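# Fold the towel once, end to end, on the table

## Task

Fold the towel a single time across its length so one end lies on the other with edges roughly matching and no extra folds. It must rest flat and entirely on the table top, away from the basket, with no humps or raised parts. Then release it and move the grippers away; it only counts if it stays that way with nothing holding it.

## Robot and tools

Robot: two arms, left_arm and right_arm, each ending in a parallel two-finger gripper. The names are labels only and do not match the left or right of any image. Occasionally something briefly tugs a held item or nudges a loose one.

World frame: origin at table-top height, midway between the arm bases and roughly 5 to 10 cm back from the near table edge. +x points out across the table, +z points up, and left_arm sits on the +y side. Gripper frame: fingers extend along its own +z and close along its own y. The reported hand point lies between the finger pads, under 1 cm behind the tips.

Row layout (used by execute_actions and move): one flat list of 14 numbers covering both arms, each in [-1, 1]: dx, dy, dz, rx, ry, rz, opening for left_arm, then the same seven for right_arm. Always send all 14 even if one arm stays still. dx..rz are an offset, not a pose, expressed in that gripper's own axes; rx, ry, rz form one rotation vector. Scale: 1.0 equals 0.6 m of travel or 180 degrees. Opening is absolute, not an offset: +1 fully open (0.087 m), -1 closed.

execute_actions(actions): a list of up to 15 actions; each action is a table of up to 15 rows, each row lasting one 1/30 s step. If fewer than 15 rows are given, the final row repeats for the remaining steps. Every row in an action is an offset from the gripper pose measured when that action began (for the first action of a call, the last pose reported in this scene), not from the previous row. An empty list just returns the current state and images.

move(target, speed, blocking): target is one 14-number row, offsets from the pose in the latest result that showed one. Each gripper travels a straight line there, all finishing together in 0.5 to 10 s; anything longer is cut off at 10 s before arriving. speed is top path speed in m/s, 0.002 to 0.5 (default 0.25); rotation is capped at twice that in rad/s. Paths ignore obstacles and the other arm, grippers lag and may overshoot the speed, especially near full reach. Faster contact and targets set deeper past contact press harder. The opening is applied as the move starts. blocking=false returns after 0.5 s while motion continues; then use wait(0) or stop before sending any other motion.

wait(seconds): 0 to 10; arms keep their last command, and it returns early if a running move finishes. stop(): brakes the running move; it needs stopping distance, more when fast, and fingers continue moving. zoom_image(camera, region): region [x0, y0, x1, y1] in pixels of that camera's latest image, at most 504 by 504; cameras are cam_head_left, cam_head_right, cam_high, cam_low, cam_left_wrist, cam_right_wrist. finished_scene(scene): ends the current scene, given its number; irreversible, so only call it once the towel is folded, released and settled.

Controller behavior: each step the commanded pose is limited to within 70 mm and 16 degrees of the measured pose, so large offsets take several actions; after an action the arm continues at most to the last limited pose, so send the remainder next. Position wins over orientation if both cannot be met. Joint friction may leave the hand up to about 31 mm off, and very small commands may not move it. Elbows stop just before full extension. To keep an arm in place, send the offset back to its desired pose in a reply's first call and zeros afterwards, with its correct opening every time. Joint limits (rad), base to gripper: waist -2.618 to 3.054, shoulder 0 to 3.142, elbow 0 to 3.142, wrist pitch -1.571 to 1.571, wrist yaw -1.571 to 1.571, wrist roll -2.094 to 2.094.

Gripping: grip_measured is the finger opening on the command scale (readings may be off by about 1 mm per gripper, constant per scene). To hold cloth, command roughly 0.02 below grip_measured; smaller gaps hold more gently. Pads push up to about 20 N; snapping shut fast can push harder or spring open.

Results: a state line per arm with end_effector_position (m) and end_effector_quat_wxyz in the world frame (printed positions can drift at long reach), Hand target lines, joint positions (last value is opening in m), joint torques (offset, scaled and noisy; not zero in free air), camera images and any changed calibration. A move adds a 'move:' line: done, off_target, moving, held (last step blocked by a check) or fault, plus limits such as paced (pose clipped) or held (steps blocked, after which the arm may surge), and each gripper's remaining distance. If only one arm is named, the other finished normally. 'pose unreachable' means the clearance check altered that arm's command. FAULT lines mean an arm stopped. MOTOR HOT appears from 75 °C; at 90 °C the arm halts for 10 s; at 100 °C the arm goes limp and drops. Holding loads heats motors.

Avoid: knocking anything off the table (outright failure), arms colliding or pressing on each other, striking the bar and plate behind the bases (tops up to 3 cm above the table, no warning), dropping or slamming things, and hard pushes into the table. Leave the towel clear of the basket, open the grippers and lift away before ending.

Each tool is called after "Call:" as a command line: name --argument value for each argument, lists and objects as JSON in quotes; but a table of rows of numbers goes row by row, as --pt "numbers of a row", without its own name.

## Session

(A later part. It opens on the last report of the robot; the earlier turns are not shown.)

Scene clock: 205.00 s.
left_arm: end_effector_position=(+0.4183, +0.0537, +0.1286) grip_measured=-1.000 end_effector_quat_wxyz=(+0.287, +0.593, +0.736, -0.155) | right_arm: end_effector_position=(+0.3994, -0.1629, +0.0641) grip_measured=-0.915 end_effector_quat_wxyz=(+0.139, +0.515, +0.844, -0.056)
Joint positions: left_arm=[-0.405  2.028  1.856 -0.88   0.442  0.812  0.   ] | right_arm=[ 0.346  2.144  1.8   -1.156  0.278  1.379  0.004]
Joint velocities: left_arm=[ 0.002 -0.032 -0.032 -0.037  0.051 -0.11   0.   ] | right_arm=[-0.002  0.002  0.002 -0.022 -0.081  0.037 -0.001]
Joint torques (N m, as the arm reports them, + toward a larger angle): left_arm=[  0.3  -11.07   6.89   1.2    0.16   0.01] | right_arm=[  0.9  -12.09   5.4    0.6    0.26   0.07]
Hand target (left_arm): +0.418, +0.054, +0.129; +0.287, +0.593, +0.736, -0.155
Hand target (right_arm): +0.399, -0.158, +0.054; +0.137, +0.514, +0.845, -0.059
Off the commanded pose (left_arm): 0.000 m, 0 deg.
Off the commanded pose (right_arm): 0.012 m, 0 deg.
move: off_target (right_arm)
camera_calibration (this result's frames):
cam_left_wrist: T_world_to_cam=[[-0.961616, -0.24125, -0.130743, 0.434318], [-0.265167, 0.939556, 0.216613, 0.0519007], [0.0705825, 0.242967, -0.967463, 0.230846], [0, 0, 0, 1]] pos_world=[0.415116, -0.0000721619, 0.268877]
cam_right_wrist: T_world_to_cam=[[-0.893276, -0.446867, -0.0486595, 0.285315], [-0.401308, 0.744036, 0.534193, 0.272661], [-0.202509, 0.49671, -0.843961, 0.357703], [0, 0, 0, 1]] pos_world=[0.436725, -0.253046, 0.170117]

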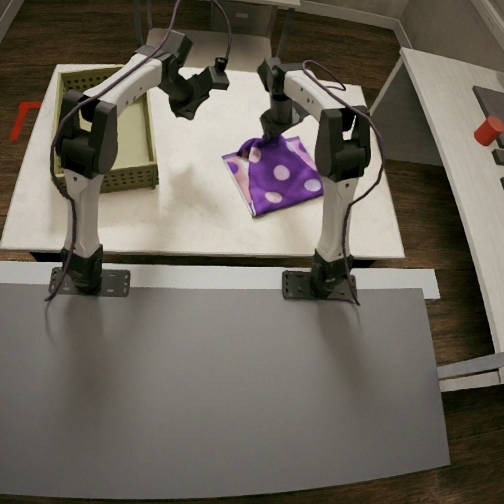

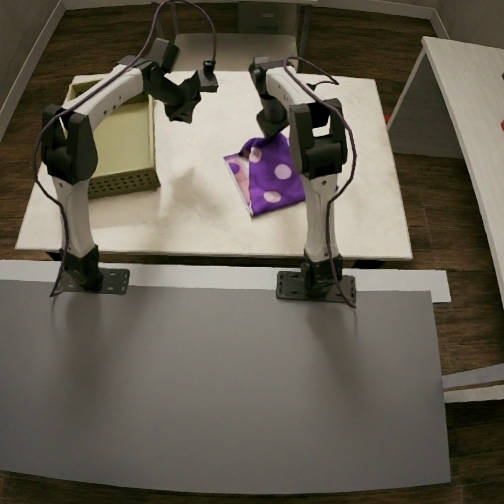

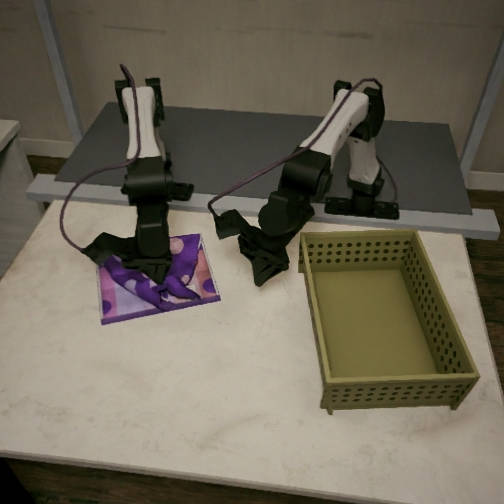

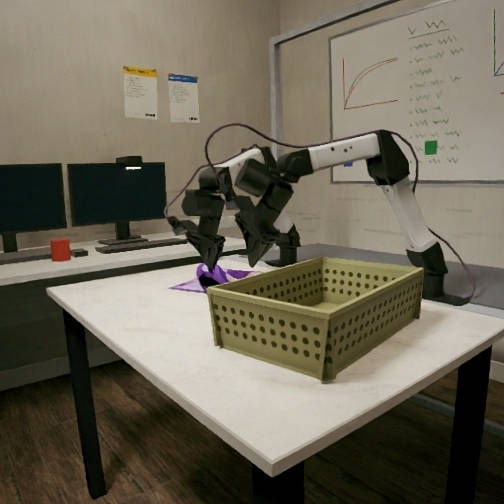

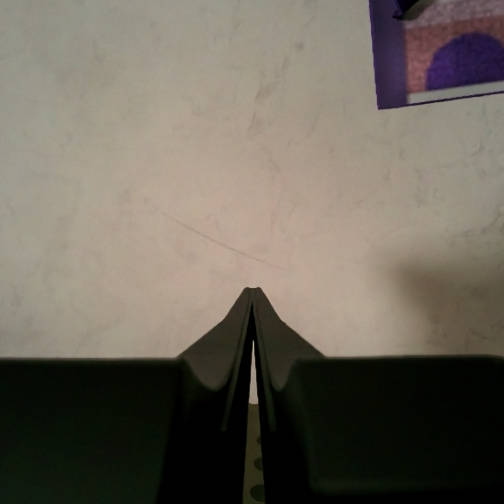

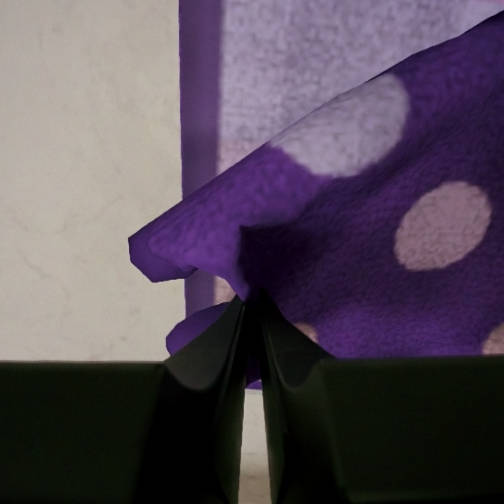

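Call:
move --target '[0,0,0,0,0,0,-1,0,-0.01,0,0,0,0,0]'

Call:
move --target '[0,0,0,0,0,0,-1,-0.1,0.03,-0.16,0,0,0,-1]' --speed 0.15

Scene clock: 206.60 s.
left_arm: end_effector_position=(+0.4183, +0.0537, +0.1286) grip_measured=-1.000 end_effector_quat_wxyz=(+0.287, +0.593, +0.736, -0.155) | right_arm: end_effector_position=(+0.3935, -0.1647, +0.0579) grip_measured=+0.000 end_effector_quat_wxyz=(+0.132, +0.514, +0.845, -0.065)
Joint positions: left_arm=[-0.405  2.028  1.856 -0.88   0.442  0.812  0.   ] | right_arm=[ 0.346  2.144  1.777 -1.155  0.278  1.379  0.044]
Joint velocities: left_arm=[ 0.002 -0.002 -0.007  0.022 -0.007  0.007  0.   ] | right_arm=[-0.002  0.002 -0.017 -0.081  0.037 -0.007  0.001]
Joint torques (N m, as the arm reports them, + toward a larger angle): left_arm=[  0.29 -10.99   6.89   1.17   0.17   0.  ] | right_arm=[ -0.36 -15.81   5.25   0.5    0.24  -0.05]
Hand target (left_arm): +0.418, +0.054, +0.129; +0.287, +0.593, +0.736, -0.155
Hand target (right_arm): +0.394, -0.166, +0.064; +0.139, +0.515, +0.844, -0.057
Off the commanded pose (left_arm): 0.000 m, 0 deg.
Off the commanded pose (right_arm): 0.006 m, 1 deg.
move: done
camera_calibration (this result's frames):
cam_left_wrist: T_world_to_cam=[[-0.961616, -0.24125, -0.130743, 0.434318], [-0.265167, 0.939556, 0.216613, 0.0519007], [0.0705825, 0.242967, -0.967463, 0.230846], [0, 0, 0, 1]] pos_world=[0.415116, -0.0000721619, 0.268877]
cam_right_wrist: T_world_to_cam=[[-0.894141, -0.447002, -0.0264843, 0.277942], [-0.389676, 0.747606, 0.537809, 0.27077], [-0.220602, 0.491197, -0.842651, 0.358324], [0, 0, 0, 1]] pos_world=[0.433079, -0.254196, 0.163681]

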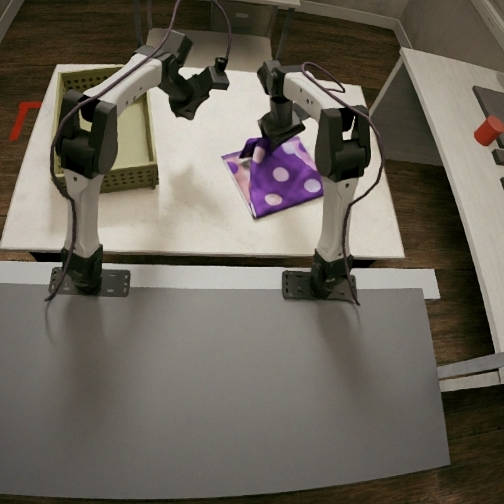

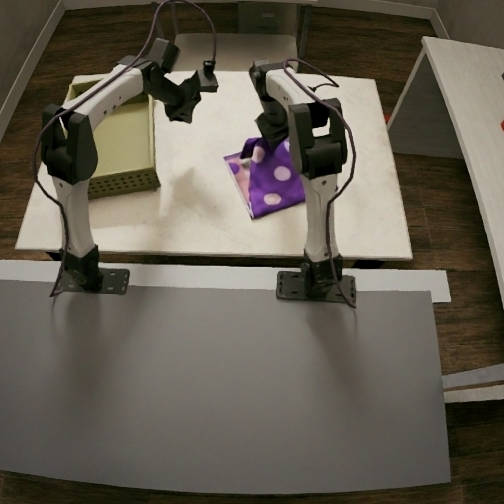

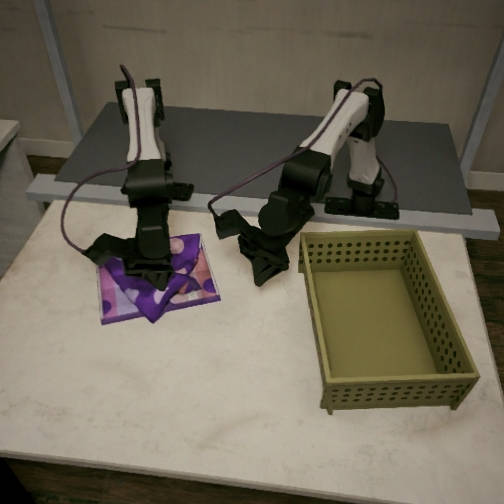

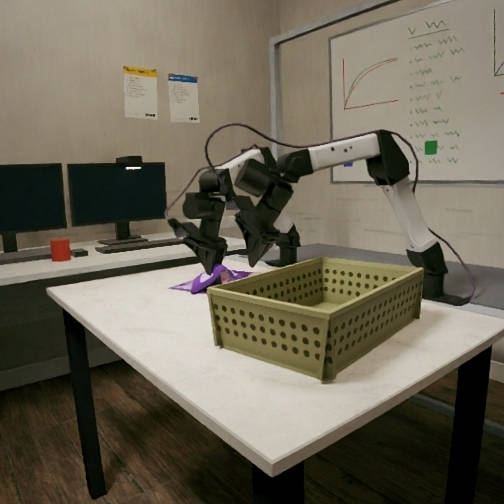

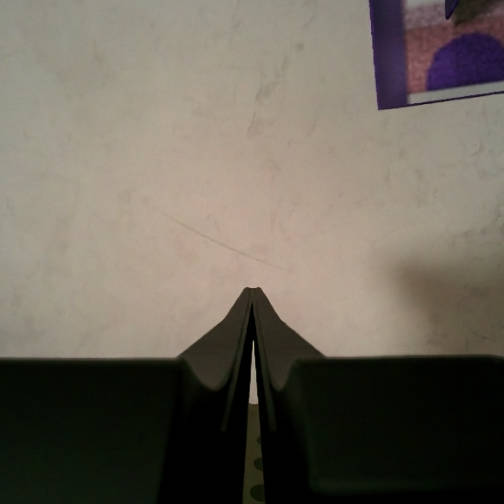

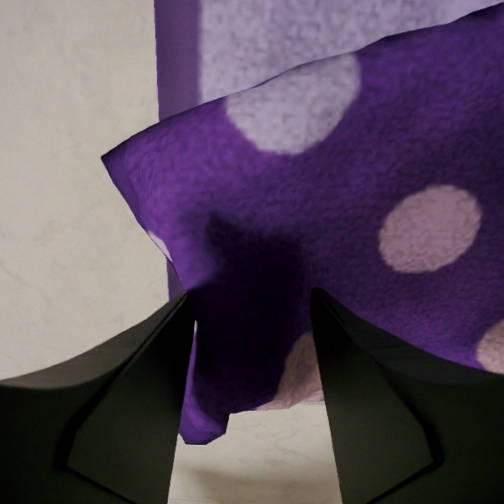

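Scene clock: 207.93 s.
left_arm: end_effector_position=(+0.4183, +0.0537, +0.1286) grip_measured=-1.000 end_effector_quat_wxyz=(+0.287, +0.593, +0.736, -0.155) | right_arm: end_effector_position=(+0.4182, -0.1802, +0.1657) grip_measured=-0.919 end_effector_quat_wxyz=(+0.154, +0.512, +0.844, -0.044)
Joint positions: left_arm=[-0.405  2.028  1.856 -0.88   0.442  0.812  0.   ] | right_arm=[ 0.295  2.241  2.362 -1.566  0.277  1.315  0.004]
Joint velocities: left_arm=[ 0.002 -0.007  0.007  0.007 -0.022 -0.037  0.   ] | right_arm=[-0.017  0.002  0.017 -0.007 -0.007 -0.022 -0.001]
Joint torques (N m, as the arm reports them, + toward a larger angle): left_arm=[  0.28 -10.93   6.99   1.21   0.14  -0.01] | right_arm=[ -1.04 -13.35   7.89   0.47   0.17  -0.14]
Hand target (left_arm): +0.418, +0.054, +0.129; +0.287, +0.593, +0.736, -0.155
Hand target (right_arm): +0.420, -0.184, +0.167; +0.153, +0.512, +0.844, -0.042
Off the commanded pose (left_arm): 0.000 m, 0 deg.
Off the commanded pose (right_arm): 0.005 m, 3 deg.
joint sent to its limit (right arm) — the command would take joint 4 (wrist pitch) past its lower limit, so that joint was sent only as far as its limit.
move: off_target (right_arm)
camera_calibration (this result's frames):
cam_left_wrist: T_world_to_cam=[[-0.961616, -0.24125, -0.130743, 0.434318], [-0.265167, 0.939556, 0.216613, 0.0519007], [0.0705825, 0.242967, -0.967463, 0.230846], [0, 0, 0, 1]] pos_world=[0.415116, -0.0000721619, 0.268877]
cam_right_wrist: T_world_to_cam=[[-0.885773, -0.456434, -0.0841099, 0.300384], [-0.429284, 0.73684, 0.522286, 0.251171], [-0.176413, 0.498734, -0.848613, 0.446055], [0, 0, 0, 1]] pos_world=[0.452586, -0.27043, 0.27261]

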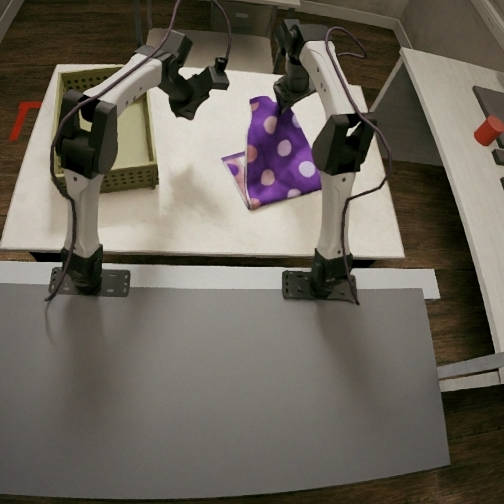

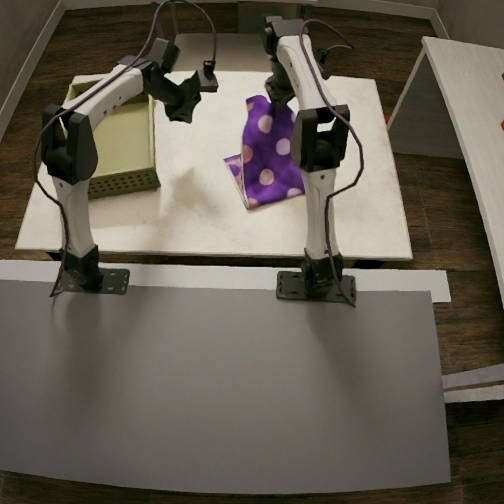

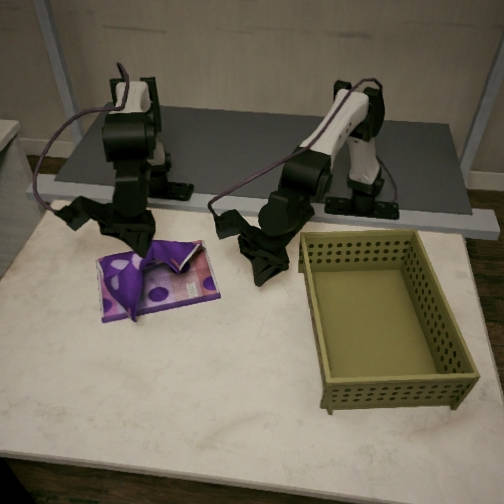

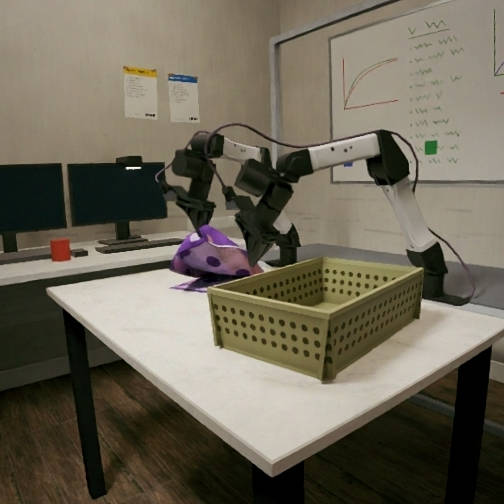

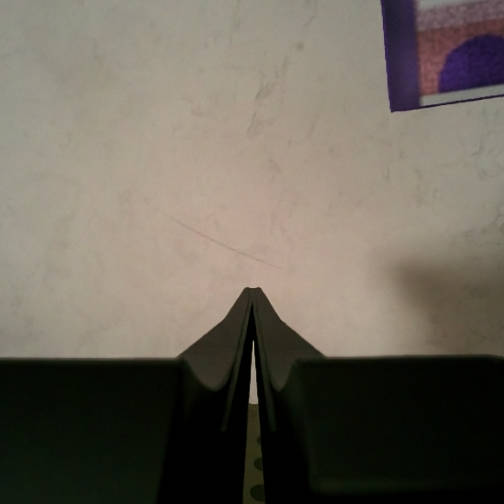

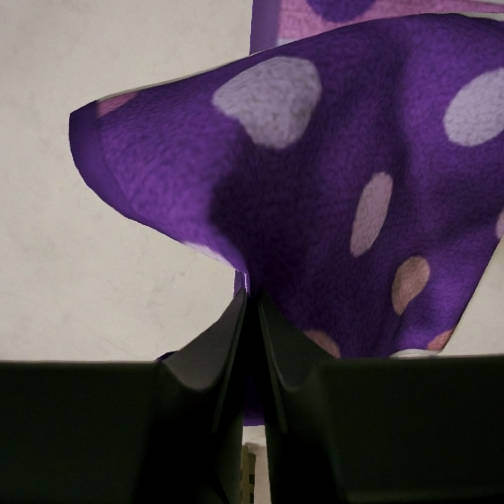

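Call:
move --target '[0,0,0,0,0,0,-1,0.1,0.0,0.18,0,0,0,-1]' --speed 0.04

Call:
move --target '[0,0,0,0,0,0,-1,0,0.02,0,0,0,0,0.2]'

Call:
move --target '[0,0,0,0,0,0,-1,-0.1,0.05,-0.16,0,0,0,0.2]' --speed 0.15

Scene clock: 212.20 s.
left_arm: end_effector_position=(+0.4183, +0.0537, +0.1286) grip_measured=-1.000 end_effector_quat_wxyz=(+0.287, +0.593, +0.736, -0.155) | right_arm: end_effector_position=(+0.4160, -0.1587, +0.0479) grip_measured=-0.919 end_effector_quat_wxyz=(+0.148, +0.512, +0.845, -0.046)
Joint positions: left_arm=[-0.405  2.028  1.856 -0.88   0.442  0.812  0.   ] | right_arm=[ 0.344  2.192  1.809 -1.086  0.277  1.366  0.004]
Joint velocities: left_arm=[ 0.007 -0.017 -0.007  0.051 -0.007 -0.007  0.   ] | right_arm=[-0.037  0.002 -0.017  0.037 -0.051  0.007 -0.001]
Joint torques (N m, as the arm reports them, + toward a larger angle): left_arm=[  0.35 -11.     6.88   1.19   0.15  -0.01] | right_arm=[  0.8  -14.21   5.26   0.64   0.33   0.07]
Hand target (left_arm): +0.418, +0.054, +0.129; +0.287, +0.593, +0.736, -0.155
Hand target (right_arm): +0.416, -0.155, +0.045; +0.154, +0.512, +0.844, -0.044
Off the commanded pose (left_arm): 0.000 m, 0 deg.
Off the commanded pose (right_arm): 0.005 m, 1 deg.
move: done
camera_calibration (this result's frames):
cam_left_wrist: T_world_to_cam=[[-0.961616, -0.24125, -0.130743, 0.434318], [-0.265167, 0.939556, 0.216613, 0.0519007], [0.0705825, 0.242967, -0.967463, 0.230846], [0, 0, 0, 1]] pos_world=[0.415116, -0.0000721619, 0.268877]
cam_right_wrist: T_world_to_cam=[[-0.887136, -0.455326, -0.0752859, 0.298614], [-0.422563, 0.735804, 0.529181, 0.292613], [-0.185554, 0.501269, -0.845162, 0.339047], [0, 0, 0, 1]] pos_world=[0.45147, -0.249293, 0.154186]

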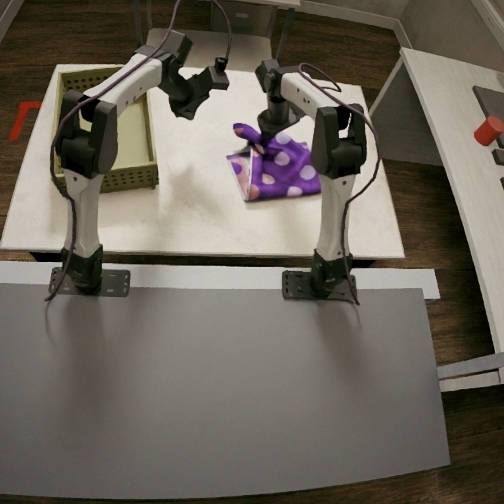

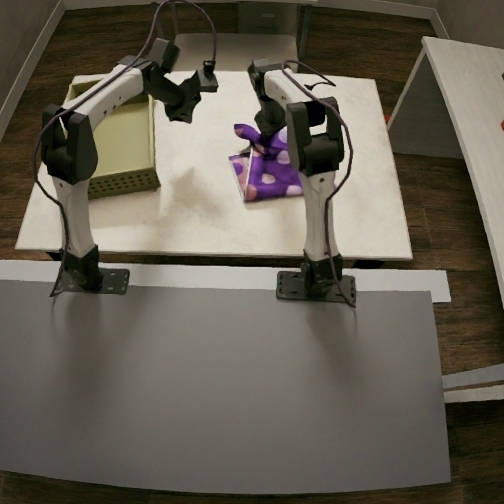

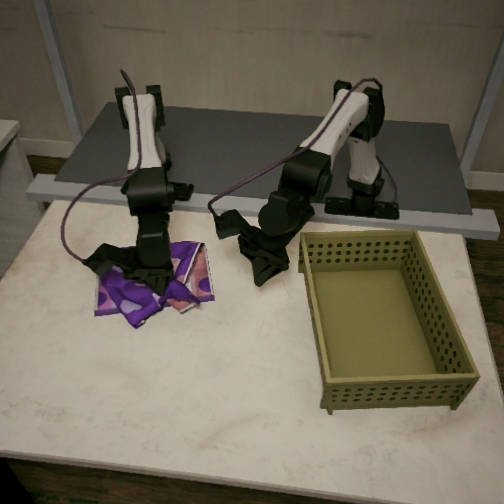

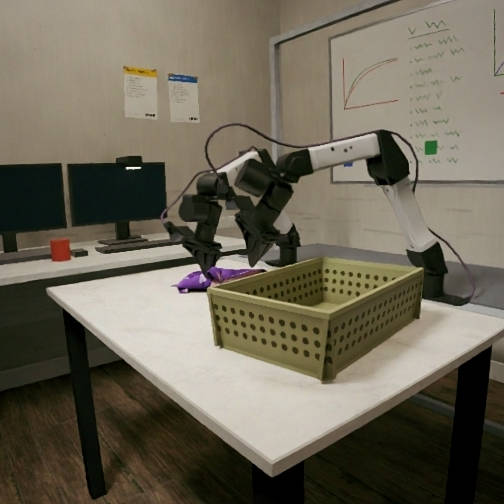

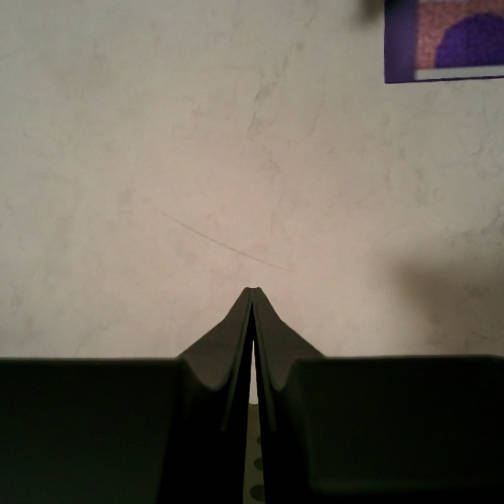

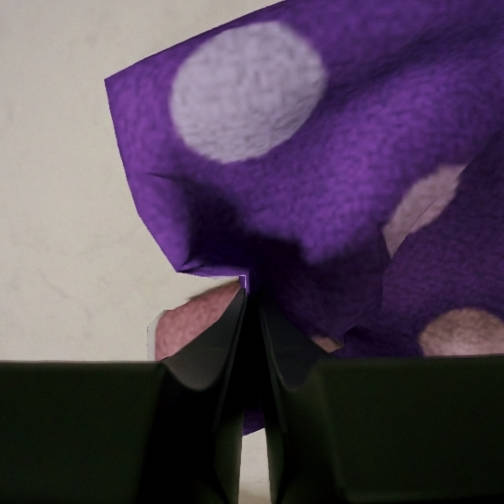

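Scene clock: 212.90 s.
left_arm: end_effector_position=(+0.4183, +0.0537, +0.1286) grip_measured=-1.000 end_effector_quat_wxyz=(+0.287, +0.593, +0.736, -0.155) | right_arm: end_effector_position=(+0.4249, -0.1560, +0.0499) grip_measured=+0.200 end_effector_quat_wxyz=(+0.150, +0.513, +0.844, -0.044)
Joint positions: left_arm=[-0.405  2.028  1.856 -0.88   0.442  0.812  0.   ] | right_arm=[ 0.344  2.227  1.872 -1.11   0.277  1.366  0.052]
Joint velocities: left_arm=[ 0.022  0.002 -0.007  0.007  0.007  0.007  0.   ] | right_arm=[-0.002 -0.012  0.002 -0.022  0.051  0.051  0.001]
Joint torques (N m, as the arm reports them, + toward a larger angle): left_arm=[  0.24 -10.86   7.05   1.21   0.17   0.  ] | right_arm=[  0.28 -12.82   8.65   0.4    0.25   0.02]
Hand target (left_arm): +0.418, +0.054, +0.129; +0.287, +0.593, +0.736, -0.155
Hand target (right_arm): +0.427, -0.153, +0.049; +0.149, +0.512, +0.845, -0.045
Off the commanded pose (left_arm): 0.000 m, 0 deg.
Off the commanded pose (right_arm): 0.004 m, 0 deg.
move: done
camera_calibration (this result's frames):
cam_left_wrist: T_world_to_cam=[[-0.961616, -0.24125, -0.130743, 0.434318], [-0.265167, 0.939556, 0.216613, 0.0519007], [0.0705825, 0.242967, -0.967463, 0.230846], [0, 0, 0, 1]] pos_world=[0.415116, -0.0000721619, 0.268877]
cam_right_wrist: T_world_to_cam=[[-0.886815, -0.455252, -0.0794019, 0.307946], [-0.424703, 0.735151, 0.528375, 0.29418], [-0.182172, 0.502293, -0.84529, 0.339736], [0, 0, 0, 1]] pos_world=[0.459921, -0.246721, 0.15619]

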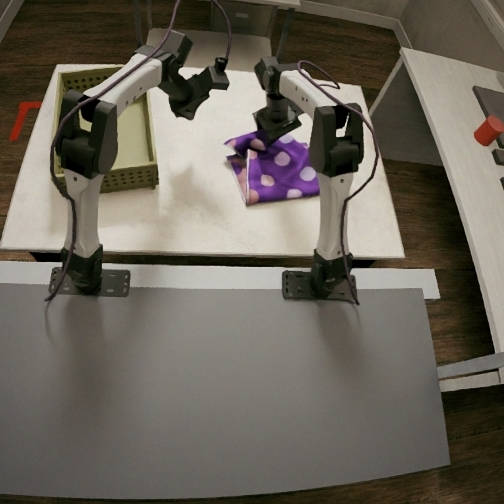

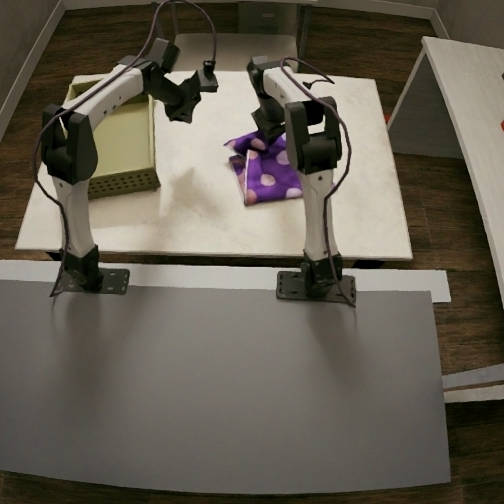

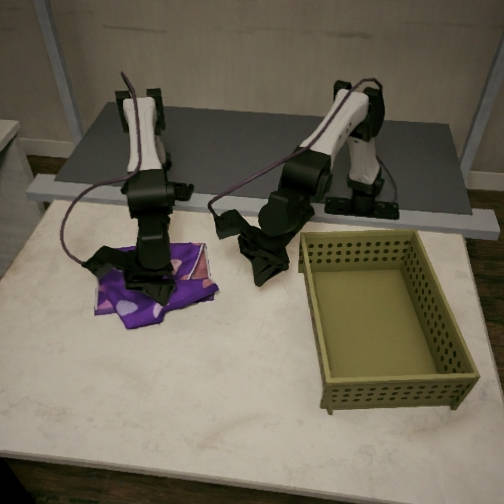

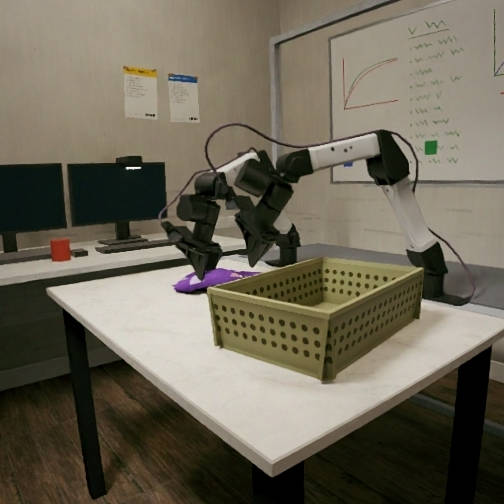

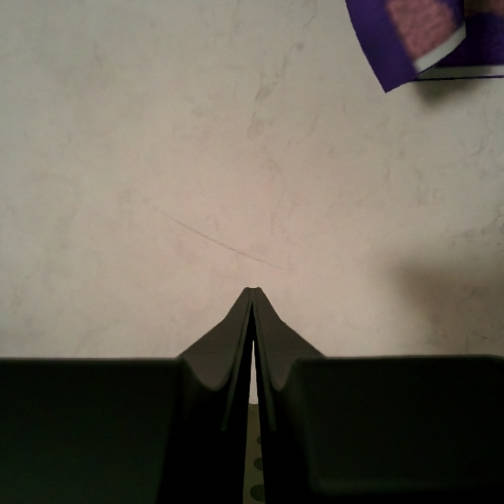

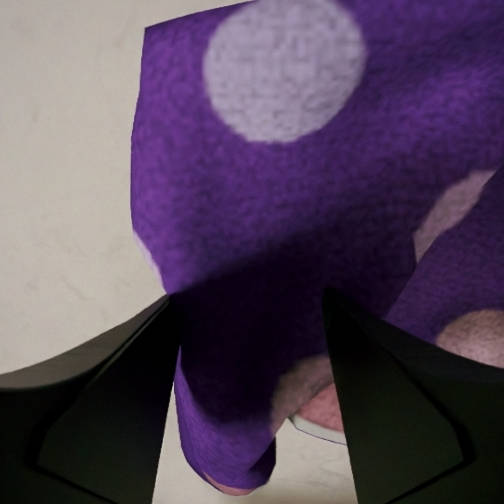

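Scene clock: 214.27 s.
left_arm: end_effector_position=(+0.4183, +0.0537, +0.1286) grip_measured=-1.000 end_effector_quat_wxyz=(+0.287, +0.593, +0.736, -0.155) | right_arm: end_effector_position=(+0.4550, -0.1664, +0.1627) grip_measured=+0.200 end_effector_quat_wxyz=(+0.180, +0.510, +0.841, -0.015)
Joint positions: left_arm=[-0.405  2.028  1.856 -0.88   0.442  0.812  0.   ] | right_arm=[ 0.303  2.379  2.577 -1.565  0.274  1.312  0.052]
Joint velocities: left_arm=[-0.012 -0.007  0.002 -0.037 -0.066 -0.051  0.   ] | right_arm=[-0.012 -0.012  0.022 -0.007  0.022 -0.007 -0.001]
Joint torques (N m, as the arm reports them, + toward a larger angle): left_arm=[  0.26 -10.83   6.92   1.16   0.2    0.02] | right_arm=[ -1.09 -13.93   7.7    0.59   0.17  -0.13]
Hand target (left_arm): +0.418, +0.054, +0.129; +0.287, +0.593, +0.736, -0.155
Hand target (right_arm): +0.456, -0.171, +0.162; +0.177, +0.510, +0.842, -0.016
Off the commanded pose (left_arm): 0.000 m, 0 deg.
Off the commanded pose (right_arm): 0.005 m, 5 deg.
joint sent to its limit (right arm) — the command would take joint 4 (wrist pitch) past its lower limit, so that joint was sent only as far as its limit.
move: off_target (right_arm)
camera_calibration (this result's frames):
cam_left_wrist: T_world_to_cam=[[-0.961616, -0.24125, -0.130743, 0.434318], [-0.265167, 0.939556, 0.216613, 0.0519007], [0.0705825, 0.242967, -0.967463, 0.230846], [0, 0, 0, 1]] pos_world=[0.415116, -0.0000721619, 0.268877]
cam_right_wrist: T_world_to_cam=[[-0.871647, -0.463579, -0.15914, 0.343605], [-0.47546, 0.720888, 0.504241, 0.279717], [-0.119033, 0.515185, -0.848773, 0.41981], [0, 0, 0, 1]] pos_world=[0.482468, -0.258637, 0.26996]

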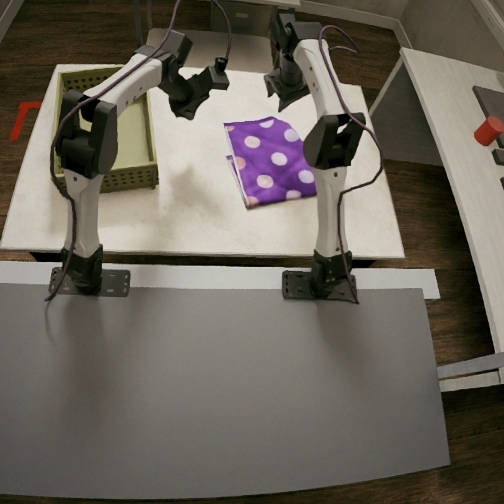

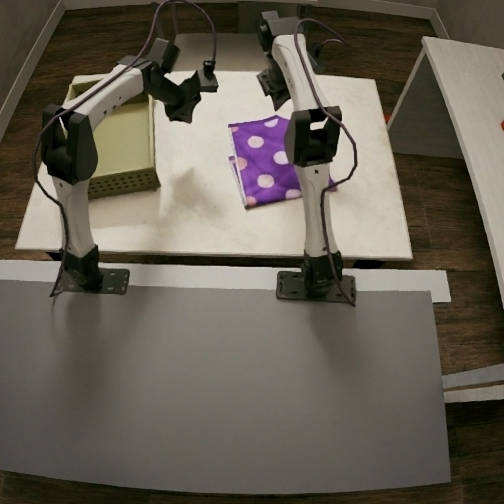

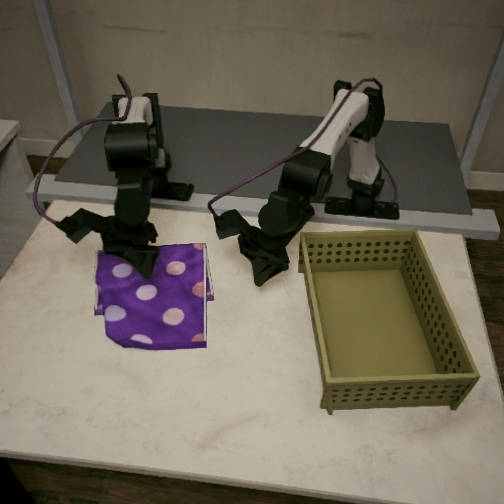

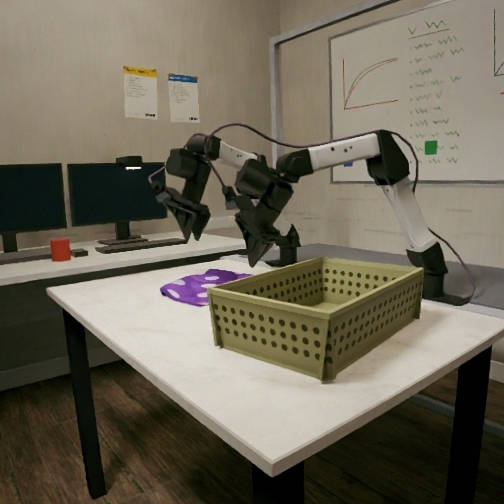

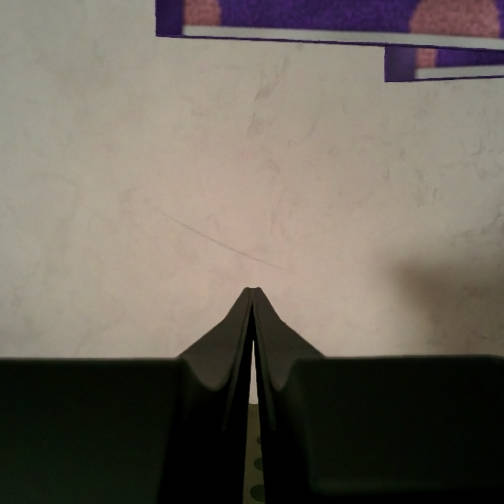

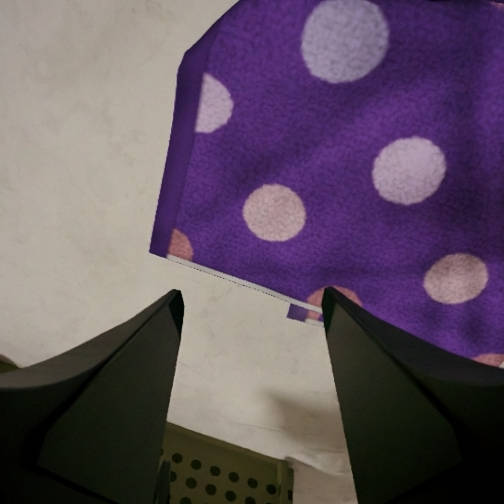

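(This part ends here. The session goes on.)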